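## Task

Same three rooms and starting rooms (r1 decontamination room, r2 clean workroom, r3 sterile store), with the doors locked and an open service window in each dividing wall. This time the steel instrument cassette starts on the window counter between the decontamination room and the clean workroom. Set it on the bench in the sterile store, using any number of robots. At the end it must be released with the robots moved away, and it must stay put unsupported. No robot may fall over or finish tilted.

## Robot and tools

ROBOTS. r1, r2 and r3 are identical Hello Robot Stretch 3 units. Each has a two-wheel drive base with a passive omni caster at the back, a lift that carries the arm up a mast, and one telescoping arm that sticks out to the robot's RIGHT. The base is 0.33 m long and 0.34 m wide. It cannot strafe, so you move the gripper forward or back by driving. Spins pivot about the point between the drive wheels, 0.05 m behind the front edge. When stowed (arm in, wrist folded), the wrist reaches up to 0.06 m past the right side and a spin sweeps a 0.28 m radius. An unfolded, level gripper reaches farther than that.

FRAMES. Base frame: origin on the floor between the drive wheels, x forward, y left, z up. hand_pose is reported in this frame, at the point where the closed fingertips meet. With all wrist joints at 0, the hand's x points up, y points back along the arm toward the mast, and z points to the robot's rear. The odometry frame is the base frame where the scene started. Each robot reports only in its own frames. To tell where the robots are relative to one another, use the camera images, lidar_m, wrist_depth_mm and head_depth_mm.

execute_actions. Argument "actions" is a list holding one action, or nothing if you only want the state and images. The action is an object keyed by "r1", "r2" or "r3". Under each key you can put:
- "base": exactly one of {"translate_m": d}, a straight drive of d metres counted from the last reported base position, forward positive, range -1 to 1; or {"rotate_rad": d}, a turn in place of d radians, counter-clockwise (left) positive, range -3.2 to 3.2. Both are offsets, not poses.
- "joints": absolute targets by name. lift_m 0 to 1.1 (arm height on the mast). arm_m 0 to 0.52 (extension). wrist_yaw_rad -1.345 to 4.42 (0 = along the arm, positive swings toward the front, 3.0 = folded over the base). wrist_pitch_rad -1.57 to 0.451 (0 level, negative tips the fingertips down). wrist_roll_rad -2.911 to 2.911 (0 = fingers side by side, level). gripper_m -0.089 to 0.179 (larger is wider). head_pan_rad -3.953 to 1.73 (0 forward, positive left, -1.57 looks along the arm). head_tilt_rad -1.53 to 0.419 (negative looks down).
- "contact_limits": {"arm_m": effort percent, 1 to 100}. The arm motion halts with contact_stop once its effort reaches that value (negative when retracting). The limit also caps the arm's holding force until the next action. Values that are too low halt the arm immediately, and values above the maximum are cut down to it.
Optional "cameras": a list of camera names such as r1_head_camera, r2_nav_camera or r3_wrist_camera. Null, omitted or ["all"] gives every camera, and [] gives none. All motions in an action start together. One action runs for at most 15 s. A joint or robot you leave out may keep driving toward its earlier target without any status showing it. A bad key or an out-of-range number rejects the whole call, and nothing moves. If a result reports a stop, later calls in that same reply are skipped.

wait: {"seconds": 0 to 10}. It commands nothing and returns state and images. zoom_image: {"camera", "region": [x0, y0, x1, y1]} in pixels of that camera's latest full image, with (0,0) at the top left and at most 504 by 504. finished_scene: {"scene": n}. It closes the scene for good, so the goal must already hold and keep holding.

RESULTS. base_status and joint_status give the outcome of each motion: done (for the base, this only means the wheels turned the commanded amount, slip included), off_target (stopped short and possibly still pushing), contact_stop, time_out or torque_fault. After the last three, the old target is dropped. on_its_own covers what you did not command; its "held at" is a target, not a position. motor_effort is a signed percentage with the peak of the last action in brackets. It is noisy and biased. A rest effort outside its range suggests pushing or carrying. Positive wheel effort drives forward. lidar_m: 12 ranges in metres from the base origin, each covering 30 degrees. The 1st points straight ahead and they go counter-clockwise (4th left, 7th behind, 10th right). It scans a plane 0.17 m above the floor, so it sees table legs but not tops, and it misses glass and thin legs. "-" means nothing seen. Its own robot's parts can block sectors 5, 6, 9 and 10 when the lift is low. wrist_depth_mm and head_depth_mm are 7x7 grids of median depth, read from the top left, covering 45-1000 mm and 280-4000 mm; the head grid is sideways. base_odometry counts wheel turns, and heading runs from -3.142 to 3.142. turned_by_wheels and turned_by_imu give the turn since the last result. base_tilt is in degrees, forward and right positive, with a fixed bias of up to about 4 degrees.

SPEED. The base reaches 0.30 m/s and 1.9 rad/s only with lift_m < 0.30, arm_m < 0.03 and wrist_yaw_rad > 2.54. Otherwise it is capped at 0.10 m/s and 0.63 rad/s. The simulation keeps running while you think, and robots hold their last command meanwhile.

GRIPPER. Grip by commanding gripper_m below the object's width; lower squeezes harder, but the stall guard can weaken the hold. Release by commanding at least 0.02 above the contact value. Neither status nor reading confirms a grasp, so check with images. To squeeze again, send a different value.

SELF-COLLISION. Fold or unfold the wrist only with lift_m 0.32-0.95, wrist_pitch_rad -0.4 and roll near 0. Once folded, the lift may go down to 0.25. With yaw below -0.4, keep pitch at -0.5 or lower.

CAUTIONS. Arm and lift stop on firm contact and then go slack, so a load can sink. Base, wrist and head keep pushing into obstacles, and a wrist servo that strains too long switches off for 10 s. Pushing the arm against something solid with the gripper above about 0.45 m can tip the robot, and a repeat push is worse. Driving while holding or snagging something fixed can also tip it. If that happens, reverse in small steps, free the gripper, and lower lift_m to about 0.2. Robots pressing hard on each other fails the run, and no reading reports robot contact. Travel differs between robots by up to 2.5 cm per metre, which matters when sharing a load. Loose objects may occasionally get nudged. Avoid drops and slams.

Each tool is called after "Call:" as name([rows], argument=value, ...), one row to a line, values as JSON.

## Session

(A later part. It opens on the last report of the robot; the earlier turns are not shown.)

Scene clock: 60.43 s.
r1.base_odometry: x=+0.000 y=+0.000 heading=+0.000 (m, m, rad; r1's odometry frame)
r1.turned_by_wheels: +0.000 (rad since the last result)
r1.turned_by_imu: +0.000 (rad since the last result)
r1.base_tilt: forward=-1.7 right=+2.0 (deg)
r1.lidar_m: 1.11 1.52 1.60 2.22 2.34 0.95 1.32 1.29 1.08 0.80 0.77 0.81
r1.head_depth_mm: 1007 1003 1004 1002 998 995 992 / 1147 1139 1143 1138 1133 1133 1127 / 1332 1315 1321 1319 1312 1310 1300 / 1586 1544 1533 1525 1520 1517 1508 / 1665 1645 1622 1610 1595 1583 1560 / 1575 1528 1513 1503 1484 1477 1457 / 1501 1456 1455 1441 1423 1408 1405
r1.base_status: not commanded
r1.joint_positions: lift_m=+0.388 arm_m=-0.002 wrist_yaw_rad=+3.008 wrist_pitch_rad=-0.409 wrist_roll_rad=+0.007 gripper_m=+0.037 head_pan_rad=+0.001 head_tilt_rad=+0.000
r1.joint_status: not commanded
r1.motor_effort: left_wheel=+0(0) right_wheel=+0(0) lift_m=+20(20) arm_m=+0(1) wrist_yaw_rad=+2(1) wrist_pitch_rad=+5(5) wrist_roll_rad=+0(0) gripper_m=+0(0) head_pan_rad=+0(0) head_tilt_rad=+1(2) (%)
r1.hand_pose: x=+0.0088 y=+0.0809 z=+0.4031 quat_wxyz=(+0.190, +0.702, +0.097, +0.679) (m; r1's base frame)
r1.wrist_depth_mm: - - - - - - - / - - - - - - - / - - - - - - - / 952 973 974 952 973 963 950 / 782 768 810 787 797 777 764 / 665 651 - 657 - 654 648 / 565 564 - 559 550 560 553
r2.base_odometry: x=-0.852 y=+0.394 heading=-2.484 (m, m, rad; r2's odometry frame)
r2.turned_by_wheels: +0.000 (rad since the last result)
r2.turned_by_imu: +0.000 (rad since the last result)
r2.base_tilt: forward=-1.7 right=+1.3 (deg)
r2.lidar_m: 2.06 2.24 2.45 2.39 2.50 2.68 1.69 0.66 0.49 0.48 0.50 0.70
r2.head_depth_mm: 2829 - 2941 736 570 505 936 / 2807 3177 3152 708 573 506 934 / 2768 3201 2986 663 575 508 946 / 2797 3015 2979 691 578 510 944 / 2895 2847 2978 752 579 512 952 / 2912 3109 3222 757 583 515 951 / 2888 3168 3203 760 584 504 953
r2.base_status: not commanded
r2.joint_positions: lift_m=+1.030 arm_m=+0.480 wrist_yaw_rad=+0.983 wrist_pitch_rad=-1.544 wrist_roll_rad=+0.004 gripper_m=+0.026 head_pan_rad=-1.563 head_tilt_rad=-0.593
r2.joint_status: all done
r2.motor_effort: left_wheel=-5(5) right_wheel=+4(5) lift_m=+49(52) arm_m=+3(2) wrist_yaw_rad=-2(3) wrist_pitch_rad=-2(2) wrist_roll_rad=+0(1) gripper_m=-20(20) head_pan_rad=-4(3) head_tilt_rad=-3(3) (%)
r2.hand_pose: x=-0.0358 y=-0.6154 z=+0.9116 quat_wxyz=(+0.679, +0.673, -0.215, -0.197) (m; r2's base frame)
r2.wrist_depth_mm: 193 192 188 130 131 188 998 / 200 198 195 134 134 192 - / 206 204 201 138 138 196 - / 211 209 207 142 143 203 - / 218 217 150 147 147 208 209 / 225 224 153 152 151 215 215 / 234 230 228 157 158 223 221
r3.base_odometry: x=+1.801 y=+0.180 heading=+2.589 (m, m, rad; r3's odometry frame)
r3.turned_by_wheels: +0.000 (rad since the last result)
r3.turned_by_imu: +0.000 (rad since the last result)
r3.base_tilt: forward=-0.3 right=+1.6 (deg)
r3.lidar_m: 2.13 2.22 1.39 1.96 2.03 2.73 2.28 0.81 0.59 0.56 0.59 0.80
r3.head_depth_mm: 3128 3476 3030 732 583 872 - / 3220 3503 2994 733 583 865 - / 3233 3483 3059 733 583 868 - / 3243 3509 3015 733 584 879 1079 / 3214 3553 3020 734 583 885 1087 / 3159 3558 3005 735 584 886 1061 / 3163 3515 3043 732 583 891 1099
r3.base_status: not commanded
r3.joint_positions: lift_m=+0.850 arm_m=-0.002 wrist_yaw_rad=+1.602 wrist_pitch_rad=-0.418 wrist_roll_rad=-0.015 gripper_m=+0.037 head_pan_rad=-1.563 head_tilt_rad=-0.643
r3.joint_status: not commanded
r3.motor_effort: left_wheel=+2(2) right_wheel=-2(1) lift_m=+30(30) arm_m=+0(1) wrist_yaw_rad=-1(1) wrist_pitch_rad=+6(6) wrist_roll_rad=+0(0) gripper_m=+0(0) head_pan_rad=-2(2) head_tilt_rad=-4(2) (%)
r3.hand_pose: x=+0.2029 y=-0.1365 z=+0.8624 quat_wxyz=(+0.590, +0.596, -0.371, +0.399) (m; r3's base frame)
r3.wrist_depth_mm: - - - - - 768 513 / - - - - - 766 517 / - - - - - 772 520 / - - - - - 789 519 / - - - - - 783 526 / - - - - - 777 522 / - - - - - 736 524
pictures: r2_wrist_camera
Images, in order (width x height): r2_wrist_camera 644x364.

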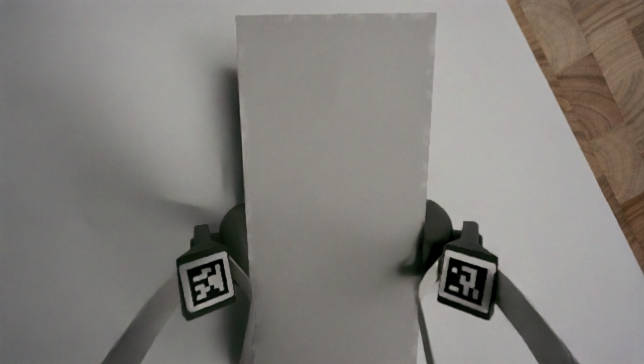

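Call:
execute_actions([
  {"r2":{"joints":{"lift_m":1.05,"arm_m":0.25,"wrist_yaw_rad":1.57}},"r3":{"base":{"translate_m":-0.08},"joints":{"lift_m":1.07}}},
], cameras=[])

Call:
execute_actions([
  {"r2":{"base":{"rotate_rad":1.62},"joints":{"arm_m":0.2}},"r3":{"joints":{"wrist_pitch_rad":-1.55,"gripper_m":0.16}}},
], cameras=[])

Call:
execute_actions([
  {"r2":{"base":{"translate_m":1.0}}},
], cameras=[])

Call:
execute_actions([
  {"r2":{"base":{"translate_m":0.85}}},
], cameras=[])

Call:
execute_actions([
  {"r2":{"base":{"rotate_rad":1.49}}},
], cameras=["r2_nav_camera"])

Scene clock: 71.90 s.
r1.base_odometry: x=+0.000 y=+0.000 heading=+0.000 (m, m, rad; r1's odometry frame)
r1.turned_by_wheels: +0.000 (rad since the last result)
r1.turned_by_imu: +0.001 (rad since the last result)
r1.base_tilt: forward=-1.7 right=+1.9 (deg)
r1.lidar_m: 1.11 1.52 1.60 2.22 2.33 0.95 1.32 1.28 1.08 0.80 0.77 0.81
r1.head_depth_mm: 1008 1005 1003 1001 997 995 996 / 1144 1143 1141 1140 1137 1126 1127 / 1332 1320 1320 1318 1308 1312 1303 / 1595 1537 1535 1525 1517 1519 1504 / 1651 1643 1624 1608 1599 1583 1558 / 1575 1532 1512 1494 1481 1472 1460 / 1493 1472 1446 1443 1417 1409 1401
r1.base_status: not commanded
r1.joint_positions: lift_m=+0.388 arm_m=-0.002 wrist_yaw_rad=+3.008 wrist_pitch_rad=-0.409 wrist_roll_rad=+0.007 gripper_m=+0.037 head_pan_rad=+0.001 head_tilt_rad=+0.000
r1.joint_status: not commanded
r1.motor_effort: left_wheel=+0(1) right_wheel=+0(1) lift_m=+20(20) arm_m=+0(1) wrist_yaw_rad=+0(0) wrist_pitch_rad=+5(5) wrist_roll_rad=+0(0) gripper_m=+0(0) head_pan_rad=+0(1) head_tilt_rad=+0(2) (%)
r1.hand_pose: x=+0.0088 y=+0.0809 z=+0.4031 quat_wxyz=(+0.190, +0.702, +0.097, +0.679) (m; r1's base frame)
r1.wrist_depth_mm: - - - - - - - / - - - - - - - / - - - - - - - / 975 994 980 972 968 947 951 / 780 784 808 787 821 773 773 / 651 658 - 656 - 638 641 / 565 566 - 564 536 561 555
r2.base_odometry: x=-0.852 y=+0.394 heading=-2.484 (m, m, rad; r2's odometry frame)
r2.turned_by_wheels: +0.000 (rad since the last result)
r2.turned_by_imu: +0.000 (rad since the last result)
r2.base_tilt: forward=-1.6 right=+1.4 (deg)
r2.lidar_m: 2.07 2.24 2.45 2.38 2.49 2.67 1.69 0.66 0.49 0.48 0.50 0.70
r2.head_depth_mm: 2774 3242 2913 737 553 506 935 / 2782 3192 3150 738 494 506 942 / 2814 - - 711 496 508 947 / 2911 2813 3175 731 482 510 944 / 2870 2837 3182 751 545 513 947 / 2863 3106 3190 759 582 515 946 / 2873 3191 3218 758 584 505 953
r2.base_status: not commanded
r2.joint_positions: lift_m=+1.050 arm_m=+0.250 wrist_yaw_rad=+1.568 wrist_pitch_rad=-1.544 wrist_roll_rad=+0.004 gripper_m=+0.026 head_pan_rad=-1.563 head_tilt_rad=-0.593
r2.joint_status: all done
r2.motor_effort: left_wheel=-5(5) right_wheel=+4(4) lift_m=+50(53) arm_m=-2(2) wrist_yaw_rad=+1(0) wrist_pitch_rad=-2(2) wrist_roll_rad=+1(0) gripper_m=-20(20) head_pan_rad=-4(4) head_tilt_rad=-3(3) (%)
r2.hand_pose: x=-0.0386 y=-0.3954 z=+0.9316 quat_wxyz=(+0.707, +0.707, -0.012, +0.007) (m; r2's base frame)
r2.wrist_depth_mm: - - 211 131 131 204 204 / - - 217 134 134 212 211 / - - 140 138 138 218 217 / - - 145 143 142 224 222 / - - 149 147 146 230 229 / - - 154 152 151 237 237 / - - - 157 157 247 244
r3.base_odometry: x=+1.869 y=+0.138 heading=+2.589 (m, m, rad; r3's odometry frame)
r3.turned_by_wheels: +0.000 (rad since the last result)
r3.turned_by_imu: +0.000 (rad since the last result)
r3.base_tilt: forward=-0.2 right=+1.5 (deg)
r3.lidar_m: 2.13 2.30 1.41 1.96 2.03 2.65 2.29 0.81 0.59 0.57 0.58 0.80
r3.head_depth_mm: 3050 - - - - 924 1068 / 3132 - - - - 926 1075 / - 3479 - - - - 1117 / 3286 3432 3028 734 - - 1128 / 3232 3529 3026 733 631 - 1152 / 3179 3538 3028 735 - - 1139 / 3144 3519 2998 790 - - 1152
r3.base_status: done
r3.joint_positions: lift_m=+1.070 arm_m=-0.002 wrist_yaw_rad=+1.602 wrist_pitch_rad=-0.418 wrist_roll_rad=-0.015 gripper_m=+0.037 head_pan_rad=-1.563 head_tilt_rad=-0.643
r3.joint_status: all done
r3.motor_effort: left_wheel=+2(3) right_wheel=-2(7) lift_m=+30(31) arm_m=+1(1) wrist_yaw_rad=-1(1) wrist_pitch_rad=+6(6) wrist_roll_rad=-1(0) gripper_m=+1(0) head_pan_rad=-2(2) head_tilt_rad=-3(3) (%)
r3.hand_pose: x=+0.2029 y=-0.1365 z=+1.0825 quat_wxyz=(+0.590, +0.596, -0.371, +0.399) (m; r3's base frame)
r3.wrist_depth_mm: - - - - - 770 515 / - - - - - 776 518 / - - - - - 784 517 / - - - - - 797 521 / - - - - - 793 520 / - - - - - 788 404 / - - - - - 740 356
pictures: none
No camera images: the call's "cameras" was empty. Leave "cameras" out to get every camera's image.

Scene clock: 75.40 s.
r1.base_odometry: x=+0.000 y=+0.000 heading=+0.000 (m, m, rad; r1's odometry frame)
r1.turned_by_wheels: +0.000 (rad since the last result)
r1.turned_by_imu: +0.001 (rad since the last result)
r1.base_tilt: forward=-1.7 right=+2.0 (deg)
r1.lidar_m: 1.11 1.52 1.60 2.22 2.34 0.95 1.33 1.29 1.08 0.80 0.77 0.81
r1.head_depth_mm: 1002 1005 1007 997 1001 996 993 / 1143 1142 1141 1137 1139 1131 1126 / 1328 1320 1324 1317 1319 1313 1306 / 1583 1538 1530 1530 1518 1517 1510 / 1658 1651 1625 1611 1596 1578 1575 / 1574 1535 1518 1498 1482 1466 1459 / 1495 1466 1451 1444 1422 1416 1401
r1.base_status: not commanded
r1.joint_positions: lift_m=+0.388 arm_m=-0.002 wrist_yaw_rad=+3.008 wrist_pitch_rad=-0.409 wrist_roll_rad=+0.007 gripper_m=+0.037 head_pan_rad=+0.001 head_tilt_rad=+0.000
r1.joint_status: not commanded
r1.motor_effort: left_wheel=+0(0) right_wheel=+0(0) lift_m=+20(20) arm_m=-1(0) wrist_yaw_rad=+0(0) wrist_pitch_rad=+5(5) wrist_roll_rad=+0(0) gripper_m=+0(0) head_pan_rad=-1(0) head_tilt_rad=+2(2) (%)
r1.hand_pose: x=+0.0088 y=+0.0809 z=+0.4031 quat_wxyz=(+0.190, +0.702, +0.097, +0.679) (m; r1's base frame)
r1.wrist_depth_mm: - - - - - - - / - - - - - - - / - - - - - - - / 954 975 966 964 946 958 948 / 807 777 826 769 810 774 773 / 655 666 - 653 - 647 650 / 569 558 - 561 545 563 549
r2.base_odometry: x=-0.852 y=+0.394 heading=-0.864 (m, m, rad; r2's odometry frame)
r2.turned_by_wheels: +1.620 (rad since the last result)
r2.turned_by_imu: +1.611 (rad since the last result)
r2.base_tilt: forward=-1.7 right=+1.3 (deg)
r2.lidar_m: 2.39 2.54 2.65 1.41 0.62 0.48 0.48 0.51 0.74 2.12 2.28 2.43
r2.head_depth_mm: 1677 1916 1666 1653 1412 1357 1182 / 1699 - 2181 2099 464 1333 1182 / 1741 - - - 451 1356 1180 / 1792 1988 2272 2070 465 1340 1195 / 1821 2017 2280 2151 1751 1392 1186 / 1822 2033 2277 2240 1733 1419 1191 / 1824 2047 2303 2250 1740 1424 1198
r2.base_status: done
r2.joint_positions: lift_m=+1.050 arm_m=+0.200 wrist_yaw_rad=+1.568 wrist_pitch_rad=-1.544 wrist_roll_rad=+0.004 gripper_m=+0.026 head_pan_rad=-1.563 head_tilt_rad=-0.593
r2.joint_status: all done
r2.motor_effort: left_wheel=-5(11) right_wheel=+4(10) lift_m=+49(49) arm_m=-2(3) wrist_yaw_rad=+1(1) wrist_pitch_rad=-2(2) wrist_roll_rad=+0(0) gripper_m=-20(20) head_pan_rad=-4(3) head_tilt_rad=-3(3) (%)
r2.hand_pose: x=-0.0386 y=-0.3454 z=+0.9316 quat_wxyz=(+0.707, +0.707, -0.011, +0.007) (m; r2's base frame)
r2.wrist_depth_mm: - - - 131 131 - - / - - - 134 134 - - / - - 139 138 138 - - / - - 143 143 143 - - / - - 149 147 146 - - / - - 153 152 151 - - / 775 794 789 157 157 878 914
r3.base_odometry: x=+1.869 y=+0.138 heading=+2.589 (m, m, rad; r3's odometry frame)
r3.turned_by_wheels: +0.000 (rad since the last result)
r3.turned_by_imu: +0.000 (rad since the last result)
r3.base_tilt: forward=-0.2 right=+1.6 (deg)
r3.lidar_m: 2.12 2.30 1.42 1.96 2.02 2.64 2.29 0.81 0.59 0.56 0.58 0.80
r3.head_depth_mm: 3046 - - - - - - / 3142 - - - - - - / - 3548 - - - - 1099 / 3269 3407 3023 734 584 - - / 3247 3504 3042 733 584 - - / 3156 3557 3023 733 583 867 1135 / 3193 3476 2997 733 583 893 1098
r3.base_status: not commanded
r3.joint_positions: lift_m=+1.070 arm_m=-0.002 wrist_yaw_rad=+1.602 wrist_pitch_rad=-1.544 wrist_roll_rad=-0.015 gripper_m=+0.160 head_pan_rad=-1.563 head_tilt_rad=-0.643
r3.joint_status: all done
r3.motor_effort: left_wheel=+3(2) right_wheel=-2(1) lift_m=+30(30) arm_m=+1(0) wrist_yaw_rad=-1(1) wrist_pitch_rad=-2(6) wrist_roll_rad=+0(0) gripper_m=+0(92) head_pan_rad=-2(2) head_tilt_rad=-4(3) (%)
r3.hand_pose: x=-0.0385 y=-0.1441 z=+0.9518 quat_wxyz=(+0.707, +0.707, +0.007, +0.026) (m; r3's base frame)
r3.wrist_depth_mm: - - - - - 746 498 / - - - - - 735 495 / - - - - - 745 493 / - - - - - 750 504 / - - - - - 794 504 / - - - - - 856 471 / - - - - - 756 488
pictures: none
No camera images: the call's "cameras" was empty. Leave "cameras" out to get every camera's image.

Scene clock: 86.63 s.
r1.base_odometry: x=+0.000 y=+0.000 heading=+0.000 (m, m, rad; r1's odometry frame)
r1.turned_by_wheels: +0.000 (rad since the last result)
r1.turned_by_imu: +0.003 (rad since the last result)
r1.base_tilt: forward=-1.7 right=+2.0 (deg)
r1.lidar_m: 1.11 1.52 1.61 2.23 2.34 0.95 1.33 1.29 1.08 0.80 0.77 0.80
r1.head_depth_mm: 1009 1008 1005 998 1000 996 989 / 1149 1146 1140 1136 1134 1127 1128 / 1327 1322 1321 1309 1311 1309 1302 / 1587 1528 1537 1523 1524 1519 1511 / 1661 1650 1627 1606 1606 1581 1565 / 1573 1531 1515 1498 1483 1467 1462 / 1494 1466 1452 1440 1435 1408 1406
r1.base_status: not commanded
r1.joint_positions: lift_m=+0.388 arm_m=-0.002 wrist_yaw_rad=+3.008 wrist_pitch_rad=-0.409 wrist_roll_rad=+0.007 gripper_m=+0.037 head_pan_rad=+0.001 head_tilt_rad=+0.000
r1.joint_status: not commanded
r1.motor_effort: left_wheel=+0(0) right_wheel=-1(0) lift_m=+20(20) arm_m=+0(1) wrist_yaw_rad=+1(1) wrist_pitch_rad=+5(5) wrist_roll_rad=+0(0) gripper_m=+0(0) head_pan_rad=-1(0) head_tilt_rad=+2(2) (%)
r1.hand_pose: x=+0.0088 y=+0.0809 z=+0.4031 quat_wxyz=(+0.190, +0.702, +0.097, +0.679) (m; r1's base frame)
r1.wrist_depth_mm: - - - - - - - / - - - - - - - / - - - - - - - / 991 969 985 953 959 933 978 / 788 774 816 776 813 775 770 / 657 656 - 641 - 647 645 / 558 560 - 568 544 549 556
r2.base_odometry: x=-0.203 y=-0.367 heading=-0.865 (m, m, rad; r2's odometry frame)
r2.turned_by_wheels: +0.000 (rad since the last result)
r2.turned_by_imu: +0.003 (rad since the last result)
r2.base_tilt: forward=-1.6 right=+1.3 (deg)
r2.lidar_m: 1.39 1.48 2.17 2.51 1.92 1.50 1.47 1.57 2.26 2.23 1.80 1.42
r2.head_depth_mm: 1789 2078 2295 2191 1655 1361 1180 / 1805 - 2287 2074 463 1328 1188 / 1849 - - - 450 1369 1186 / 1851 2064 2382 2054 466 1336 1201 / 1881 2087 2350 2149 1732 1385 1201 / 1877 2096 2388 2233 1755 1428 1203 / 1902 2101 2408 2311 1754 1417 1210
r2.base_status: done
r2.joint_positions: lift_m=+1.050 arm_m=+0.200 wrist_yaw_rad=+1.568 wrist_pitch_rad=-1.544 wrist_roll_rad=+0.004 gripper_m=+0.026 head_pan_rad=-1.563 head_tilt_rad=-0.593
r2.joint_status: not commanded
r2.motor_effort: left_wheel=-6(8) right_wheel=+5(10) lift_m=+50(49) arm_m=-2(1) wrist_yaw_rad=+2(0) wrist_pitch_rad=-2(2) wrist_roll_rad=+0(0) gripper_m=-20(20) head_pan_rad=-3(4) head_tilt_rad=-4(3) (%)
r2.hand_pose: x=-0.0386 y=-0.3454 z=+0.9316 quat_wxyz=(+0.707, +0.707, -0.011, +0.007) (m; r2's base frame)
r2.wrist_depth_mm: - - - 131 131 - - / - - - 134 134 - - / - - 139 139 138 - - / - - 143 143 143 - - / - - 148 148 146 - - / - - 153 152 151 - - / - - - 157 158 - -
r3.base_odometry: x=+1.869 y=+0.138 heading=+2.589 (m, m, rad; r3's odometry frame)
r3.turned_by_wheels: +0.000 (rad since the last result)
r3.turned_by_imu: +0.001 (rad since the last result)
r3.base_tilt: forward=-0.2 right=+1.5 (deg)
r3.lidar_m: 2.13 2.30 1.41 1.95 2.03 2.65 2.29 0.81 0.59 0.57 0.58 0.80
r3.head_depth_mm: 3041 - - - - - - / 3112 - - - - - - / 3280 3367 - - - - 1098 / 3331 3505 3018 734 584 - - / 3181 3517 2992 734 583 - - / 3115 3502 3012 734 584 864 1137 / 3194 3500 3027 733 584 892 1096
r3.base_status: not commanded
r3.joint_positions: lift_m=+1.070 arm_m=-0.002 wrist_yaw_rad=+1.602 wrist_pitch_rad=-1.544 wrist_roll_rad=-0.015 gripper_m=+0.160 head_pan_rad=-1.563 head_tilt_rad=-0.643
r3.joint_status: not commanded
r3.motor_effort: left_wheel=+2(3) right_wheel=-2(1) lift_m=+30(30) arm_m=+0(1) wrist_yaw_rad=-1(1) wrist_pitch_rad=-2(2) wrist_roll_rad=-1(0) gripper_m=+1(1) head_pan_rad=-2(2) head_tilt_rad=-3(3) (%)
r3.hand_pose: x=-0.0385 y=-0.1441 z=+0.9518 quat_wxyz=(+0.707, +0.707, +0.007, +0.026) (m; r3's base frame)
r3.wrist_depth_mm: - - - - - 747 497 / - - - - - 723 505 / - - - - - 735 495 / - - - - - 742 505 / - - - - - 806 498 / - - - - - 867 482 / - - - - - 738 491
pictures: none
No camera images: the call's "cameras" was empty. Leave "cameras" out to get every camera's image.

Scene clock: 96.37 s.
r1.base_odometry: x=+0.000 y=+0.000 heading=+0.000 (m, m, rad; r1's odometry frame)
r1.turned_by_wheels: +0.000 (rad since the last result)
r1.turned_by_imu: +0.002 (rad since the last result)
r1.base_tilt: forward=-1.7 right=+2.0 (deg)
r1.lidar_m: 1.11 1.52 1.61 2.22 2.33 0.95 1.32 1.29 1.08 0.80 0.77 0.80
r1.head_depth_mm: 1010 1008 1001 1003 995 997 994 / 1142 1146 1140 1142 1134 1134 1127 / 1331 1325 1322 1316 1311 1309 1299 / 1578 1537 1522 1526 1521 1507 1503 / 1651 1636 1637 1601 1593 1578 1572 / 1585 1533 1508 1502 1483 1479 1453 / 1495 1469 1454 1434 1419 1411 1407
r1.base_status: not commanded
r1.joint_positions: lift_m=+0.388 arm_m=-0.002 wrist_yaw_rad=+3.008 wrist_pitch_rad=-0.409 wrist_roll_rad=+0.007 gripper_m=+0.037 head_pan_rad=+0.001 head_tilt_rad=+0.000
r1.joint_status: not commanded
r1.motor_effort: left_wheel=+0(1) right_wheel=-1(0) lift_m=+20(20) arm_m=+0(0) wrist_yaw_rad=+0(0) wrist_pitch_rad=+5(5) wrist_roll_rad=+0(0) gripper_m=+0(0) head_pan_rad=+0(0) head_tilt_rad=+1(2) (%)
r1.hand_pose: x=+0.0088 y=+0.0809 z=+0.4031 quat_wxyz=(+0.190, +0.702, +0.097, +0.679) (m; r1's base frame)
r1.wrist_depth_mm: - - - - - - - / - - - - - - - / - - - - - - - / 979 977 975 960 975 956 961 / 780 785 808 773 816 775 757 / 657 654 - 644 - 655 640 / 566 565 - 561 544 554 554
r2.base_odometry: x=+0.348 y=-1.014 heading=-0.865 (m, m, rad; r2's odometry frame)
r2.turned_by_wheels: +0.000 (rad since the last result)
r2.turned_by_imu: +0.002 (rad since the last result)
r2.base_tilt: forward=-1.7 right=+1.3 (deg)
r2.lidar_m: 0.55 0.59 0.86 2.44 2.61 2.36 2.31 2.47 2.35 1.55 0.72 0.56
r2.head_depth_mm: 1842 2139 2379 2194 1662 1367 1178 / 1854 - 2350 2084 463 1329 1179 / 1880 - - - 451 1370 1198 / 1914 2162 2473 2066 465 1340 1200 / 1939 2166 2374 2156 1734 1379 1194 / 1644 1654 1669 1691 1643 1413 1200 / 1200 1214 1207 1277 1294 1300 1178
r2.base_status: done
r2.joint_positions: lift_m=+1.050 arm_m=+0.200 wrist_yaw_rad=+1.568 wrist_pitch_rad=-1.544 wrist_roll_rad=+0.004 gripper_m=+0.026 head_pan_rad=-1.563 head_tilt_rad=-0.593
r2.joint_status: not commanded
r2.motor_effort: left_wheel=-6(8) right_wheel=+5(10) lift_m=+49(49) arm_m=-2(2) wrist_yaw_rad=+1(1) wrist_pitch_rad=-1(2) wrist_roll_rad=+0(1) gripper_m=-20(20) head_pan_rad=-4(4) head_tilt_rad=-3(3) (%)
r2.hand_pose: x=-0.0386 y=-0.3454 z=+0.9316 quat_wxyz=(+0.707, +0.707, -0.011, +0.007) (m; r2's base frame)
r2.wrist_depth_mm: - - - 131 131 - - / - - - 134 134 - - / - - 139 138 138 - - / - - 143 142 142 - - / - - 149 147 146 - - / - - 154 152 151 - - / - - - 158 158 - -
r3.base_odometry: x=+1.869 y=+0.138 heading=+2.589 (m, m, rad; r3's odometry frame)
r3.turned_by_wheels: +0.000 (rad since the last result)
r3.turned_by_imu: +0.001 (rad since the last result)
r3.base_tilt: forward=-0.3 right=+1.6 (deg)
r3.lidar_m: 2.13 2.30 1.41 1.96 2.03 2.64 2.29 0.81 0.59 0.57 0.58 0.80
r3.head_depth_mm: 3047 - - - - - - / 1124 - - - - - - / 3313 3501 - - - - 1098 / 3315 3503 3011 733 583 - - / 3255 3479 3014 735 585 - - / 1115 3436 3008 735 584 865 1136 / 3174 3492 3023 733 584 890 1101
r3.base_status: not commanded
r3.joint_positions: lift_m=+1.070 arm_m=-0.002 wrist_yaw_rad=+1.602 wrist_pitch_rad=-1.544 wrist_roll_rad=-0.015 gripper_m=+0.160 head_pan_rad=-1.563 head_tilt_rad=-0.643
r3.joint_status: not commanded
r3.motor_effort: left_wheel=+2(3) right_wheel=-2(2) lift_m=+30(30) arm_m=+0(1) wrist_yaw_rad=-2(1) wrist_pitch_rad=-2(2) wrist_roll_rad=+0(0) gripper_m=+0(0) head_pan_rad=-2(3) head_tilt_rad=-3(3) (%)
r3.hand_pose: x=-0.0385 y=-0.1441 z=+0.9518 quat_wxyz=(+0.707, +0.707, +0.007, +0.026) (m; r3's base frame)
r3.wrist_depth_mm: - - - - - 746 499 / - - - - - 751 497 / - - - - - 727 494 / - - - - - 765 498 / - - - - - 806 500 / - - - - - 855 475 / - - - - - 749 497
pictures: none
No camera images: the call's "cameras" was empty. Leave "cameras" out to get every camera's image.

Scene clock: 99.67 s.
r1.base_odometry: x=+0.000 y=+0.000 heading=+0.000 (m, m, rad; r1's odometry frame)
r1.turned_by_wheels: +0.000 (rad since the last result)
r1.turned_by_imu: +0.001 (rad since the last result)
r1.base_tilt: forward=-1.7 right=+2.0 (deg)
r1.lidar_m: 1.11 1.52 1.61 2.22 2.34 0.95 1.33 1.29 1.08 0.80 0.77 0.80
r1.head_depth_mm: 1008 1007 1004 1004 996 999 997 / 1145 1148 1144 1135 1132 1130 1130 / 1325 1324 1319 1313 1311 1312 1301 / 1584 1535 1526 1526 1507 1512 1506 / 1654 1637 1634 1610 1590 1589 1572 / 1581 1522 1517 1500 1490 1473 1458 / 1486 1458 1454 1445 1429 1414 1402
r1.base_status: not commanded
r1.joint_positions: lift_m=+0.388 arm_m=-0.002 wrist_yaw_rad=+3.008 wrist_pitch_rad=-0.409 wrist_roll_rad=+0.007 gripper_m=+0.037 head_pan_rad=+0.001 head_tilt_rad=+0.000
r1.joint_status: not commanded
r1.motor_effort: left_wheel=-1(0) right_wheel=-1(0) lift_m=+20(20) arm_m=+0(1) wrist_yaw_rad=+1(1) wrist_pitch_rad=+5(5) wrist_roll_rad=+0(0) gripper_m=+0(0) head_pan_rad=+0(1) head_tilt_rad=+2(1) (%)
r1.hand_pose: x=+0.0088 y=+0.0809 z=+0.4031 quat_wxyz=(+0.190, +0.702, +0.097, +0.679) (m; r1's base frame)
r1.wrist_depth_mm: - - - - - - - / - - - - - - - / - - - - - - - / - - 988 969 962 963 964 / 798 790 804 774 803 781 771 / 657 658 - 649 - 658 649 / 560 559 - 557 538 554 554
r2.base_odometry: x=+0.348 y=-1.014 heading=+0.625 (m, m, rad; r2's odometry frame)
r2.turned_by_wheels: +1.490 (rad since the last result)
r2.turned_by_imu: +1.482 (rad since the last result)
r2.base_tilt: forward=-1.6 right=+1.3 (deg)
r2.lidar_m: 2.26 2.56 2.39 2.31 2.41 2.39 1.96 0.77 0.57 0.55 0.57 0.79
r2.head_depth_mm: 2881 3355 3119 739 553 876 1101 / 2838 - 2932 695 463 878 1093 / 947 - - - 451 904 1108 / 1016 3085 3013 692 466 876 1102 / 2939 3076 3166 723 580 875 1098 / 2893 2886 3015 758 581 873 1096 / 2927 3167 3219 761 585 873 1097
r2.base_status: done
r2.joint_positions: lift_m=+1.050 arm_m=+0.200 wrist_yaw_rad=+1.568 wrist_pitch_rad=-1.544 wrist_roll_rad=+0.004 gripper_m=+0.026 head_pan_rad=-1.563 head_tilt_rad=-0.593
r2.joint_status: not commanded
r2.motor_effort: left_wheel=-5(13) right_wheel=+4(10) lift_m=+49(50) arm_m=-2(2) wrist_yaw_rad=+1(1) wrist_pitch_rad=-2(2) wrist_roll_rad=+0(0) gripper_m=-20(20) head_pan_rad=-3(4) head_tilt_rad=-4(4) (%)
r2.hand_pose: x=-0.0386 y=-0.3454 z=+0.9316 quat_wxyz=(+0.707, +0.707, -0.011, +0.007) (m; r2's base frame)
r2.wrist_depth_mm: - - - 131 131 205 205 / - - - 135 134 212 210 / - - 139 138 138 219 218 / - - 143 143 142 226 223 / - - 149 147 146 231 231 / - - 154 152 152 236 237 / - - - 157 157 249 245
r3.base_odometry: x=+1.869 y=+0.138 heading=+2.589 (m, m, rad; r3's odometry frame)
r3.turned_by_wheels: +0.000 (rad since the last result)
r3.turned_by_imu: +0.000 (rad since the last result)
r3.base_tilt: forward=-0.1 right=+1.5 (deg)
r3.lidar_m: 2.12 2.29 1.41 1.96 2.02 2.64 2.29 0.81 0.59 0.56 0.59 0.80
r3.head_depth_mm: 3033 - - - - - - / 3061 - - - - - - / 701 901 - - - - 1099 / 3267 3466 900 733 584 - - / 3234 3516 3037 733 584 - - / 3184 3525 3047 733 583 865 1134 / 3185 3489 3037 734 584 892 1097
r3.base_status: not commanded
r3.joint_positions: lift_m=+1.070 arm_m=-0.002 wrist_yaw_rad=+1.602 wrist_pitch_rad=-1.544 wrist_roll_rad=-0.015 gripper_m=+0.160 head_pan_rad=-1.563 head_tilt_rad=-0.643
r3.joint_status: not commanded
r3.motor_effort: left_wheel=+3(2) right_wheel=-2(2) lift_m=+30(30) arm_m=+0(0) wrist_yaw_rad=-1(1) wrist_pitch_rad=-2(2) wrist_roll_rad=+0(0) gripper_m=+1(0) head_pan_rad=-2(2) head_tilt_rad=-4(3) (%)
r3.hand_pose: x=-0.0385 y=-0.1441 z=+0.9518 quat_wxyz=(+0.707, +0.707, +0.007, +0.026) (m; r3's base frame)
r3.wrist_depth_mm: - - - - - 746 504 / - - - - - 741 496 / - - - - - 741 503 / - - - - - 749 503 / - - - - - 808 505 / - - - - - 869 478 / - - - - - 761 490
pictures: r2_nav_camera (sideways: a quarter turn counterclockwise sets it upright)
Images, in order (width x height): r2_nav_camera 672x504.

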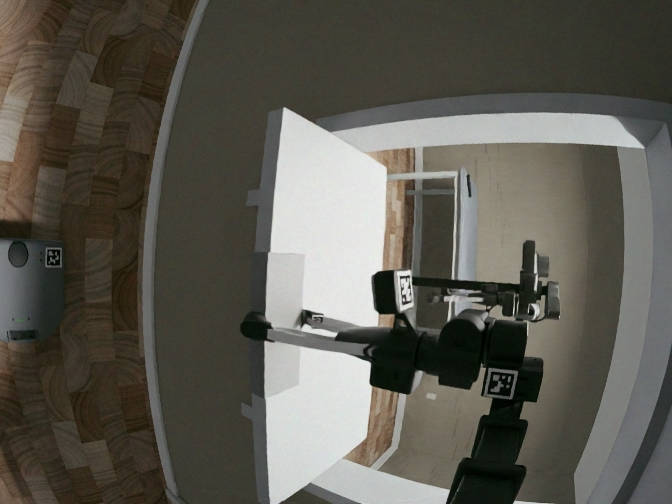

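Call:
execute_actions([
  {"r2":{"joints":{"arm_m":0.5,"lift_m":1.015}},"r3":{"base":{"translate_m":-0.02},"joints":{"arm_m":0.1}}},
], cameras=[])

Call:
execute_actions([
  {"r2":{"joints":{"lift_m":1.002}}},
], cameras=[])

Call:
execute_actions([
  {"r2":{"joints":{"gripper_m":0.13}}},
], cameras=[])

Call:
execute_actions([
  {"r2":{"joints":{"lift_m":1.06}}},
], cameras=[])

Call:
execute_actions([
  {"r2":{"joints":{"arm_m":0.13}},"r3":{"joints":{"arm_m":0.452}}},
], cameras=["r3_wrist_camera"])

Scene clock: 115.73 s.
r1.base_odometry: x=+0.000 y=+0.000 heading=+0.000 (m, m, rad; r1's odometry frame)
r1.turned_by_wheels: +0.000 (rad since the last result)
r1.turned_by_imu: +0.002 (rad since the last result)
r1.base_tilt: forward=-1.8 right=+1.9 (deg)
r1.lidar_m: 1.11 1.52 1.60 2.22 2.33 0.95 1.33 1.28 1.08 0.80 0.77 0.81
r1.head_depth_mm: 1007 1004 1002 1003 998 996 995 / 1145 1143 1140 1135 1132 1127 1126 / 1330 1330 1323 1313 1317 1311 1305 / 1587 1548 1536 1528 1525 1521 1503 / 1648 1651 1621 1606 1591 1582 1563 / 1574 1530 1518 1498 1477 1463 1459 / 1493 1466 1453 1441 1424 1412 1402
r1.base_status: not commanded
r1.joint_positions: lift_m=+0.388 arm_m=-0.002 wrist_yaw_rad=+3.008 wrist_pitch_rad=-0.409 wrist_roll_rad=+0.007 gripper_m=+0.037 head_pan_rad=+0.001 head_tilt_rad=+0.000
r1.joint_status: not commanded
r1.motor_effort: left_wheel=+0(1) right_wheel=+0(1) lift_m=+20(19) arm_m=-1(0) wrist_yaw_rad=+1(1) wrist_pitch_rad=+5(5) wrist_roll_rad=+0(0) gripper_m=+0(0) head_pan_rad=+0(0) head_tilt_rad=+2(1) (%)
r1.hand_pose: x=+0.0088 y=+0.0809 z=+0.4031 quat_wxyz=(+0.190, +0.702, +0.097, +0.679) (m; r1's base frame)
r1.wrist_depth_mm: - - - - - - - / - - - - - - - / - - - - - - - / 965 988 986 967 968 943 953 / 780 786 806 778 808 775 769 / 654 666 - 656 - 649 641 / 560 560 - 558 541 564 556
r2.base_odometry: x=+0.348 y=-1.014 heading=+0.625 (m, m, rad; r2's odometry frame)
r2.turned_by_wheels: +0.000 (rad since the last result)
r2.turned_by_imu: +0.000 (rad since the last result)
r2.base_tilt: forward=-1.7 right=+1.3 (deg)
r2.lidar_m: 2.26 2.54 2.38 2.31 2.41 2.38 1.96 0.76 0.57 0.55 0.57 0.79
r2.head_depth_mm: 2931 - 2959 734 570 873 1100 / 2896 3205 2886 711 575 876 1102 / 994 2803 2957 691 576 876 1098 / 807 3044 2820 694 576 873 1099 / 2883 3139 3184 727 579 876 1103 / 2893 2980 3046 755 582 876 1098 / 2908 3142 3218 760 584 872 1096
r2.base_status: not commanded
r2.joint_positions: lift_m=+1.015 arm_m=+0.500 wrist_yaw_rad=+1.568 wrist_pitch_rad=-1.544 wrist_roll_rad=+0.004 gripper_m=+0.026 head_pan_rad=-1.563 head_tilt_rad=-0.593
r2.joint_status: all done
r2.motor_effort: left_wheel=-5(5) right_wheel=+4(5) lift_m=+38(44) arm_m=+3(2) wrist_yaw_rad=+1(1) wrist_pitch_rad=-2(2) wrist_roll_rad=+0(0) gripper_m=-19(20) head_pan_rad=-3(4) head_tilt_rad=-3(4) (%)
r2.hand_pose: x=-0.0386 y=-0.6449 z=+0.8970 quat_wxyz=(+0.707, +0.707, -0.011, +0.007) (m; r2's base frame)
r2.wrist_depth_mm: 180 178 176 131 131 173 171 / 185 184 180 134 134 178 177 / 191 189 186 138 138 183 182 / 196 193 193 142 142 189 187 / 203 203 150 147 146 194 192 / 210 209 154 152 152 199 199 / 217 215 213 157 157 207 205
r3.base_odometry: x=+1.886 y=+0.127 heading=+2.589 (m, m, rad; r3's odometry frame)
r3.turned_by_wheels: +0.000 (rad since the last result)
r3.turned_by_imu: +0.001 (rad since the last result)
r3.base_tilt: forward=-0.2 right=+1.5 (deg)
r3.lidar_m: 2.01 2.32 1.42 1.96 2.02 2.62 2.29 0.81 0.59 0.56 0.59 0.80
r3.head_depth_mm: - - - - 567 871 1076 / - - - - - 855 1059 / - - - 675 583 878 1077 / 483 3441 1459 791 566 881 1086 / 3228 3590 3016 792 567 884 1091 / 3188 3535 3009 733 583 887 1088 / 3197 3531 3029 733 584 892 1095
r3.base_status: done
r3.joint_positions: lift_m=+1.070 arm_m=+0.100 wrist_yaw_rad=+1.601 wrist_pitch_rad=-1.544 wrist_roll_rad=-0.015 gripper_m=+0.160 head_pan_rad=-1.563 head_tilt_rad=-0.643
r3.joint_status: all done
r3.motor_effort: left_wheel=+2(3) right_wheel=-1(6) lift_m=+30(30) arm_m=+5(4) wrist_yaw_rad=-1(1) wrist_pitch_rad=-2(2) wrist_roll_rad=-1(0) gripper_m=+0(1) head_pan_rad=-2(2) head_tilt_rad=-2(4) (%)
r3.hand_pose: x=-0.0387 y=-0.2453 z=+0.9518 quat_wxyz=(+0.707, +0.707, +0.007, +0.025) (m; r3's base frame)
r3.wrist_depth_mm: - - - - - 571 231 / - - - - - 575 236 / - - - - - 569 241 / - - - - - 579 246 / - - - - - 613 252 / - - - - - 668 259 / - - - - - 584 266
pictures: none
No camera images: the call's "cameras" was empty. Leave "cameras" out to get every camera's image.

Scene clock: 116.53 s.
r1.base_odometry: x=+0.000 y=+0.000 heading=+0.000 (m, m, rad; r1's odometry frame)
r1.turned_by_wheels: +0.000 (rad since the last result)
r1.turned_by_imu: +0.000 (rad since the last result)
r1.base_tilt: forward=-1.8 right=+2.1 (deg)
r1.lidar_m: 1.11 1.52 1.61 2.22 2.34 0.95 1.33 1.28 1.07 0.80 0.77 0.80
r1.head_depth_mm: 1009 1002 1005 1003 996 998 993 / 1143 1142 1138 1137 1133 1131 1132 / 1330 1325 1321 1317 1314 1312 1306 / 1577 1537 1528 1530 1514 1516 1515 / 1655 1639 1639 1613 1604 1577 1563 / 1568 1526 1519 1496 1488 1468 1453 / 1499 1467 1450 1443 1426 1416 1402
r1.base_status: not commanded
r1.joint_positions: lift_m=+0.388 arm_m=-0.002 wrist_yaw_rad=+3.008 wrist_pitch_rad=-0.409 wrist_roll_rad=+0.007 gripper_m=+0.037 head_pan_rad=+0.001 head_tilt_rad=+0.000
r1.joint_status: not commanded
r1.motor_effort: left_wheel=+1(1) right_wheel=+0(1) lift_m=+20(20) arm_m=+0(1) wrist_yaw_rad=+1(0) wrist_pitch_rad=+5(5) wrist_roll_rad=+0(0) gripper_m=+0(0) head_pan_rad=+0(0) head_tilt_rad=+1(2) (%)
r1.hand_pose: x=+0.0088 y=+0.0809 z=+0.4031 quat_wxyz=(+0.190, +0.702, +0.097, +0.679) (m; r1's base frame)
r1.wrist_depth_mm: - - - - - - - / - - - - - - - / - - - - - - - / 995 978 966 964 967 951 970 / 792 802 813 776 804 770 780 / 659 655 - 650 - 660 641 / 561 570 - 562 544 567 550
r2.base_odometry: x=+0.348 y=-1.014 heading=+0.625 (m, m, rad; r2's odometry frame)
r2.turned_by_wheels: +0.000 (rad since the last result)
r2.turned_by_imu: +0.000 (rad since the last result)
r2.base_tilt: forward=-1.6 right=+1.3 (deg)
r2.lidar_m: 2.26 2.54 2.39 2.31 2.42 2.39 1.96 0.77 0.57 0.55 0.57 0.79
r2.head_depth_mm: 2946 3093 - 721 569 869 1103 / 2946 - 2986 710 574 876 1098 / 1008 3295 2951 705 574 877 1105 / 827 3070 2719 705 577 876 1106 / 2933 3033 3215 752 579 874 1100 / 2915 2876 3034 756 583 874 1095 / 2931 3162 3262 759 585 873 1098
r2.base_status: not commanded
r2.joint_positions: lift_m=+1.002 arm_m=+0.500 wrist_yaw_rad=+1.568 wrist_pitch_rad=-1.544 wrist_roll_rad=+0.004 gripper_m=+0.026 head_pan_rad=-1.563 head_tilt_rad=-0.593
r2.joint_status: all done
r2.motor_effort: left_wheel=-5(6) right_wheel=+4(4) lift_m=+38(38) arm_m=+3(2) wrist_yaw_rad=+1(2) wrist_pitch_rad=-2(2) wrist_roll_rad=+1(0) gripper_m=-19(20) head_pan_rad=-4(5) head_tilt_rad=-3(4) (%)
r2.hand_pose: x=-0.0386 y=-0.6449 z=+0.8840 quat_wxyz=(+0.707, +0.707, -0.011, +0.007) (m; r2's base frame)
r2.wrist_depth_mm: 167 166 163 131 131 161 159 / 172 171 167 134 134 166 164 / 177 176 172 138 138 171 169 / 183 181 178 142 143 175 174 / 188 188 150 147 146 180 178 / 195 194 154 152 151 184 185 / 201 200 196 157 158 193 190
r3.base_odometry: x=+1.886 y=+0.127 heading=+2.589 (m, m, rad; r3's odometry frame)
r3.turned_by_wheels: +0.000 (rad since the last result)
r3.turned_by_imu: +0.000 (rad since the last result)
r3.base_tilt: forward=-0.3 right=+1.5 (deg)
r3.lidar_m: 2.01 2.32 1.43 1.95 2.03 2.61 2.29 0.81 0.59 0.57 0.59 0.80
r3.head_depth_mm: - - - - 566 875 1072 / - - - - - 852 1059 / - - - 686 583 879 1077 / 587 3399 1470 790 564 883 1082 / 3245 3528 3002 791 568 884 1090 / 3127 3472 3031 732 584 888 1093 / 3194 3548 3052 734 585 890 1099
r3.base_status: not commanded
r3.joint_positions: lift_m=+1.070 arm_m=+0.100 wrist_yaw_rad=+1.601 wrist_pitch_rad=-1.544 wrist_roll_rad=-0.015 gripper_m=+0.160 head_pan_rad=-1.563 head_tilt_rad=-0.643
r3.joint_status: not commanded
r3.motor_effort: left_wheel=+2(2) right_wheel=-1(2) lift_m=+30(30) arm_m=+5(6) wrist_yaw_rad=+0(0) wrist_pitch_rad=-2(2) wrist_roll_rad=+0(0) gripper_m=+1(1) head_pan_rad=-2(2) head_tilt_rad=-3(3) (%)
r3.hand_pose: x=-0.0387 y=-0.2453 z=+0.9518 quat_wxyz=(+0.707, +0.707, +0.007, +0.025) (m; r3's base frame)
r3.wrist_depth_mm: - - - - - 558 232 / - - - - - 564 236 / - - - - - 567 240 / - - - - - 570 247 / - - - - - 616 254 / - - - - - 679 258 / - - - - - 586 265
pictures: none
No camera images: the call's "cameras" was empty. Leave "cameras" out to get every camera's image.

Scene clock: 118.07 s.
r1.base_odometry: x=+0.000 y=+0.000 heading=+0.000 (m, m, rad; r1's odometry frame)
r1.turned_by_wheels: +0.000 (rad since the last result)
r1.turned_by_imu: +0.000 (rad since the last result)
r1.base_tilt: forward=-1.8 right=+2.0 (deg)
r1.lidar_m: 1.11 1.52 1.61 2.21 2.34 0.95 1.32 1.29 1.08 0.80 0.77 0.80
r1.head_depth_mm: 1007 1005 1002 1000 995 994 991 / 1148 1140 1137 1138 1134 1129 1129 / 1326 1324 1323 1319 1317 1309 1305 / 1582 1539 1539 1522 1516 1514 1502 / 1661 1647 1631 1619 1593 1580 1565 / 1577 1526 1517 1497 1493 1467 1464 / 1491 1469 1448 1439 1428 1418 1394
r1.base_status: not commanded
r1.joint_positions: lift_m=+0.388 arm_m=-0.002 wrist_yaw_rad=+3.008 wrist_pitch_rad=-0.409 wrist_roll_rad=+0.007 gripper_m=+0.037 head_pan_rad=+0.001 head_tilt_rad=+0.000
r1.joint_status: not commanded
r1.motor_effort: left_wheel=+0(0) right_wheel=+0(1) lift_m=+20(19) arm_m=+0(1) wrist_yaw_rad=+2(1) wrist_pitch_rad=+5(5) wrist_roll_rad=+0(0) gripper_m=+0(0) head_pan_rad=+0(0) head_tilt_rad=+1(1) (%)
r1.hand_pose: x=+0.0088 y=+0.0809 z=+0.4031 quat_wxyz=(+0.190, +0.702, +0.097, +0.679) (m; r1's base frame)
r1.wrist_depth_mm: - - - - - - - / - - - - - - - / - - - - - - - / 969 978 969 985 959 969 950 / 801 768 822 785 800 762 774 / 657 661 - 649 - 652 646 / 572 561 - 568 542 559 550
r2.base_odometry: x=+0.348 y=-1.014 heading=+0.625 (m, m, rad; r2's odometry frame)
r2.turned_by_wheels: +0.000 (rad since the last result)
r2.turned_by_imu: +0.000 (rad since the last result)
r2.base_tilt: forward=-1.7 right=+1.4 (deg)
r2.lidar_m: 2.26 2.54 2.38 2.31 2.41 2.38 1.97 0.77 0.56 0.55 0.57 0.79
r2.head_depth_mm: 2918 3133 - 720 570 878 1100 / 2928 - 2960 717 572 879 1098 / 1010 3325 2963 704 576 873 1103 / 812 3084 2767 703 576 875 1103 / 2922 3072 3172 749 581 875 1097 / 2924 2914 3059 756 583 872 1097 / 2914 3165 3195 759 585 877 1097
r2.base_status: not commanded
r2.joint_positions: lift_m=+1.002 arm_m=+0.500 wrist_yaw_rad=+1.568 wrist_pitch_rad=-1.544 wrist_roll_rad=+0.004 gripper_m=+0.130 head_pan_rad=-1.563 head_tilt_rad=-0.593
r2.joint_status: all done
r2.motor_effort: left_wheel=-5(5) right_wheel=+4(4) lift_m=+38(38) arm_m=+3(3) wrist_yaw_rad=+1(1) wrist_pitch_rad=-2(2) wrist_roll_rad=+1(0) gripper_m=+0(82) head_pan_rad=-4(4) head_tilt_rad=-3(3) (%)
r2.hand_pose: x=-0.0386 y=-0.6449 z=+0.8840 quat_wxyz=(+0.707, +0.707, -0.011, +0.007) (m; r2's base frame)
r2.wrist_depth_mm: 167 165 164 135 134 161 160 / 172 172 168 137 137 166 165 / 177 176 173 142 141 170 169 / 183 181 179 146 147 176 174 / 189 187 185 150 151 179 180 / 196 - 190 155 156 - 186 / 201 201 197 161 162 192 190
r3.base_odometry: x=+1.886 y=+0.127 heading=+2.589 (m, m, rad; r3's odometry frame)
r3.turned_by_wheels: +0.000 (rad since the last result)
r3.turned_by_imu: +0.000 (rad since the last result)
r3.base_tilt: forward=-0.2 right=+1.5 (deg)
r3.lidar_m: 2.01 2.32 1.42 1.95 2.02 2.62 2.29 0.81 0.59 0.56 0.59 0.80
r3.head_depth_mm: - - - - 567 876 1073 / - - - - - 857 1056 / - - - 700 583 877 1079 / 588 3415 1471 793 564 882 1081 / 3196 3497 3018 792 567 884 1090 / 3148 3540 3047 734 583 890 1091 / 3152 3541 3025 733 583 889 1097
r3.base_status: not commanded
r3.joint_positions: lift_m=+1.070 arm_m=+0.100 wrist_yaw_rad=+1.601 wrist_pitch_rad=-1.544 wrist_roll_rad=-0.015 gripper_m=+0.160 head_pan_rad=-1.563 head_tilt_rad=-0.643
r3.joint_status: not commanded
r3.motor_effort: left_wheel=+3(3) right_wheel=-2(1) lift_m=+29(30) arm_m=+6(5) wrist_yaw_rad=-1(0) wrist_pitch_rad=-2(2) wrist_roll_rad=+0(0) gripper_m=+0(0) head_pan_rad=-3(2) head_tilt_rad=-3(3) (%)
r3.hand_pose: x=-0.0387 y=-0.2453 z=+0.9518 quat_wxyz=(+0.707, +0.707, +0.007, +0.025) (m; r3's base frame)
r3.wrist_depth_mm: - - - - - 569 230 / - - - - - 560 235 / - - - - - 561 242 / - - - - - 573 246 / - - - - - 619 252 / - - - - - 669 258 / - - - - - 584 267
pictures: none
No camera images: the call's "cameras" was empty. Leave "cameras" out to get every camera's image.

Scene clock: 119.43 s.
r1.base_odometry: x=+0.000 y=+0.000 heading=+0.000 (m, m, rad; r1's odometry frame)
r1.turned_by_wheels: +0.000 (rad since the last result)
r1.turned_by_imu: +0.000 (rad since the last result)
r1.base_tilt: forward=-1.8 right=+1.9 (deg)
r1.lidar_m: 1.11 1.52 1.61 2.22 2.34 0.95 1.32 1.28 1.08 0.80 0.77 0.80
r1.head_depth_mm: 1006 1004 1003 1000 1000 997 991 / 1145 1143 1137 1137 1139 1131 1130 / 1322 1323 1324 1315 1318 1307 1303 / 1585 1544 1534 1522 1519 1517 1514 / 1652 1648 1624 1609 1596 1574 1555 / 1570 1527 1513 1497 1480 1468 1460 / 1496 1466 1449 1446 1425 1405 1402
r1.base_status: not commanded
r1.joint_positions: lift_m=+0.388 arm_m=-0.002 wrist_yaw_rad=+3.008 wrist_pitch_rad=-0.409 wrist_roll_rad=+0.007 gripper_m=+0.037 head_pan_rad=+0.001 head_tilt_rad=+0.000
r1.joint_status: not commanded
r1.motor_effort: left_wheel=+0(1) right_wheel=-1(1) lift_m=+20(20) arm_m=-1(0) wrist_yaw_rad=-1(1) wrist_pitch_rad=+5(5) wrist_roll_rad=+0(1) gripper_m=+0(0) head_pan_rad=+0(1) head_tilt_rad=+2(1) (%)
r1.hand_pose: x=+0.0088 y=+0.0809 z=+0.4031 quat_wxyz=(+0.190, +0.702, +0.097, +0.679) (m; r1's base frame)
r1.wrist_depth_mm: - - - - - - - / - - - - - - - / - - - - - - - / 993 988 976 961 969 958 958 / 768 766 800 770 813 775 767 / 654 645 - 642 - 643 644 / 561 559 - 564 551 552 554
r2.base_odometry: x=+0.348 y=-1.014 heading=+0.625 (m, m, rad; r2's odometry frame)
r2.turned_by_wheels: +0.000 (rad since the last result)
r2.turned_by_imu: +0.000 (rad since the last result)
r2.base_tilt: forward=-1.6 right=+1.3 (deg)
r2.lidar_m: 2.25 2.55 2.39 2.31 2.41 2.39 1.97 0.76 0.57 0.55 0.57 0.79
r2.head_depth_mm: 2842 3313 3081 735 570 875 1100 / 2849 2779 2927 714 572 873 1104 / 2814 2458 3197 698 574 875 1099 / 878 2385 2924 703 577 879 1100 / 2917 3066 3202 754 581 874 1104 / 2911 2942 3043 759 584 874 1093 / 2952 3228 3196 763 585 876 1104
r2.base_status: not commanded
r2.joint_positions: lift_m=+1.060 arm_m=+0.500 wrist_yaw_rad=+1.568 wrist_pitch_rad=-1.544 wrist_roll_rad=+0.004 gripper_m=+0.130 head_pan_rad=-1.563 head_tilt_rad=-0.593
r2.joint_status: all done
r2.motor_effort: left_wheel=-5(5) right_wheel=+4(4) lift_m=+47(48) arm_m=+3(3) wrist_yaw_rad=+1(1) wrist_pitch_rad=-2(2) wrist_roll_rad=+0(1) gripper_m=+0(0) head_pan_rad=-3(5) head_tilt_rad=-4(3) (%)
r2.hand_pose: x=-0.0386 y=-0.6449 z=+0.9417 quat_wxyz=(+0.707, +0.707, -0.011, +0.007) (m; r2's base frame)
r2.wrist_depth_mm: 223 222 220 218 216 215 215 / 228 229 225 193 220 220 221 / 236 235 235 200 229 228 228 / 243 243 239 205 235 236 234 / 252 248 247 212 242 239 - / 261 - 257 218 250 - - / 269 269 267 226 257 257 -
r3.base_odometry: x=+1.886 y=+0.127 heading=+2.589 (m, m, rad; r3's odometry frame)
r3.turned_by_wheels: +0.000 (rad since the last result)
r3.turned_by_imu: +0.000 (rad since the last result)
r3.base_tilt: forward=-0.2 right=+1.6 (deg)
r3.lidar_m: 2.01 2.32 1.42 1.96 2.03 2.62 2.28 0.81 0.59 0.57 0.59 0.80
r3.head_depth_mm: - - - - 566 873 1074 / - - - - - 855 1058 / - - - 660 584 882 1081 / 1200 3403 2874 793 565 879 1081 / 3206 3499 3024 791 567 887 1082 / 3206 3536 3022 734 584 889 1094 / 3153 3517 3016 733 584 890 1095
r3.base_status: not commanded
r3.joint_positions: lift_m=+1.070 arm_m=+0.100 wrist_yaw_rad=+1.601 wrist_pitch_rad=-1.544 wrist_roll_rad=-0.015 gripper_m=+0.160 head_pan_rad=-1.563 head_tilt_rad=-0.643
r3.joint_status: not commanded
r3.motor_effort: left_wheel=+3(3) right_wheel=-1(1) lift_m=+30(30) arm_m=+5(5) wrist_yaw_rad=+0(0) wrist_pitch_rad=-2(2) wrist_roll_rad=+0(1) gripper_m=+0(0) head_pan_rad=-2(2) head_tilt_rad=-3(4) (%)
r3.hand_pose: x=-0.0387 y=-0.2453 z=+0.9518 quat_wxyz=(+0.707, +0.707, +0.007, +0.025) (m; r3's base frame)
r3.wrist_depth_mm: - - - - - 559 232 / - - - - - 569 236 / - - - - - 575 242 / - - - - - 574 247 / - - - - - 627 252 / - - - - - 662 259 / - - - - - 583 267
pictures: none
No camera images: the call's "cameras" was empty. Leave "cameras" out to get every camera's image.

Scene clock: 123.37 s.
r1.base_odometry: x=+0.000 y=+0.000 heading=+0.000 (m, m, rad; r1's odometry frame)
r1.turned_by_wheels: +0.000 (rad since the last result)
r1.turned_by_imu: +0.001 (rad since the last result)
r1.base_tilt: forward=-1.7 right=+2.0 (deg)
r1.lidar_m: 1.11 1.52 1.60 2.22 2.35 0.95 1.33 1.29 1.08 0.80 0.77 0.80
r1.head_depth_mm: 1007 1006 1003 1002 996 992 993 / 1146 1148 1143 1142 1134 1136 1129 / 1325 1320 1322 1320 1325 1302 1301 / 1579 1530 1532 1523 1520 1509 1513 / 1654 1648 1620 1602 1599 1571 1573 / 1582 1532 1516 1496 1489 1474 1460 / 1500 1466 1455 1434 1425 1407 1403
r1.base_status: not commanded
r1.joint_positions: lift_m=+0.388 arm_m=-0.002 wrist_yaw_rad=+3.008 wrist_pitch_rad=-0.409 wrist_roll_rad=+0.007 gripper_m=+0.037 head_pan_rad=+0.001 head_tilt_rad=+0.000
r1.joint_status: not commanded
r1.motor_effort: left_wheel=-1(1) right_wheel=+0(0) lift_m=+20(19) arm_m=-1(0) wrist_yaw_rad=+2(1) wrist_pitch_rad=+5(5) wrist_roll_rad=+0(0) gripper_m=+0(0) head_pan_rad=+0(0) head_tilt_rad=+1(1) (%)
r1.hand_pose: x=+0.0088 y=+0.0809 z=+0.4031 quat_wxyz=(+0.190, +0.702, +0.097, +0.679) (m; r1's base frame)
r1.wrist_depth_mm: - - - - - - - / - - - - - - - / - - - - - - - / 970 976 966 973 950 955 945 / 785 782 815 791 802 768 771 / 655 664 - 654 - 655 641 / 566 558 - 558 542 560 556
r2.base_odometry: x=+0.348 y=-1.014 heading=+0.625 (m, m, rad; r2's odometry frame)
r2.turned_by_wheels: +0.000 (rad since the last result)
r2.turned_by_imu: +0.000 (rad since the last result)
r2.base_tilt: forward=-1.7 right=+1.4 (deg)
r2.lidar_m: 2.25 2.54 2.39 2.31 2.41 2.38 1.96 0.76 0.57 0.55 0.57 0.79
r2.head_depth_mm: 2829 - 3070 734 571 878 1103 / 2807 - - - 572 874 1107 / 936 - - - 547 874 1117 / 490 2528 2963 818 576 877 1101 / 2911 3148 3201 817 579 878 1104 / 2937 2895 3008 758 584 879 1101 / 2934 3192 3185 758 584 875 1101
r2.base_status: not commanded
r2.joint_positions: lift_m=+1.060 arm_m=+0.130 wrist_yaw_rad=+1.568 wrist_pitch_rad=-1.544 wrist_roll_rad=+0.004 gripper_m=+0.130 head_pan_rad=-1.563 head_tilt_rad=-0.593
r2.joint_status: all done
r2.motor_effort: left_wheel=-5(5) right_wheel=+4(4) lift_m=+46(46) arm_m=-1(2) wrist_yaw_rad=+1(0) wrist_pitch_rad=-2(2) wrist_roll_rad=+1(0) gripper_m=+0(0) head_pan_rad=-3(3) head_tilt_rad=-4(4) (%)
r2.hand_pose: x=-0.0386 y=-0.2754 z=+0.9417 quat_wxyz=(+0.707, +0.707, -0.011, +0.007) (m; r2's base frame)
r2.wrist_depth_mm: - - - - - 242 215 / - - - - - 241 220 / - - - - - 240 227 / - - - - - 240 235 / - - - - - 243 239 / - - - - - - 249 / - - - - - 259 257
r3.base_odometry: x=+1.886 y=+0.127 heading=+2.589 (m, m, rad; r3's odometry frame)
r3.turned_by_wheels: +0.000 (rad since the last result)
r3.turned_by_imu: +0.000 (rad since the last result)
r3.base_tilt: forward=-0.2 right=+1.5 (deg)
r3.lidar_m: 2.01 2.32 1.42 1.96 2.02 2.61 2.30 0.81 0.59 0.57 0.59 0.80
r3.head_depth_mm: 3242 3462 3049 732 583 875 1073 / 3198 3539 3022 683 583 878 1075 / - - 896 661 583 878 1076 / 3191 3358 2891 679 583 884 1081 / 3230 3546 3042 733 584 884 1083 / 3198 3495 3043 734 585 885 1090 / 3186 3516 3008 734 584 888 1099
r3.base_status: not commanded
r3.joint_positions: lift_m=+1.070 arm_m=+0.452 wrist_yaw_rad=+1.600 wrist_pitch_rad=-1.544 wrist_roll_rad=-0.015 gripper_m=+0.160 head_pan_rad=-1.563 head_tilt_rad=-0.643
r3.joint_status: all done
r3.motor_effort: left_wheel=+3(2) right_wheel=-2(1) lift_m=+30(30) arm_m=+5(5) wrist_yaw_rad=+0(0) wrist_pitch_rad=-2(2) wrist_roll_rad=+0(0) gripper_m=+1(0) head_pan_rad=-2(2) head_tilt_rad=-1(3) (%)
r3.hand_pose: x=-0.0387 y=-0.5973 z=+0.9518 quat_wxyz=(+0.707, +0.707, +0.007, +0.025) (m; r3's base frame)
r3.wrist_depth_mm: - 230 231 231 230 232 231 / - 237 235 206 236 235 234 / - 241 242 210 240 242 240 / - 246 247 214 246 246 246 / - 252 252 219 251 252 251 / - - 258 225 258 258 256 / - 264 263 230 264 265 265
pictures: r3_wrist_camera
Images, in order (width x height): r3_wrist_camera 644x364.

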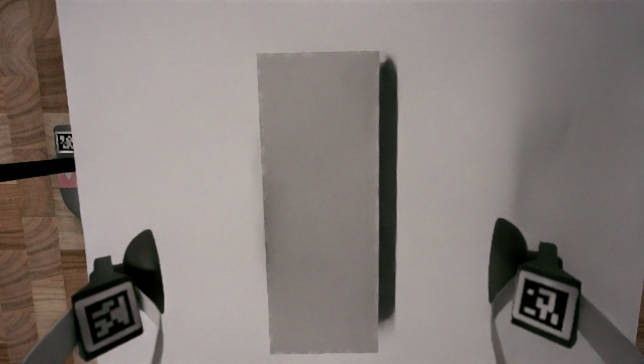

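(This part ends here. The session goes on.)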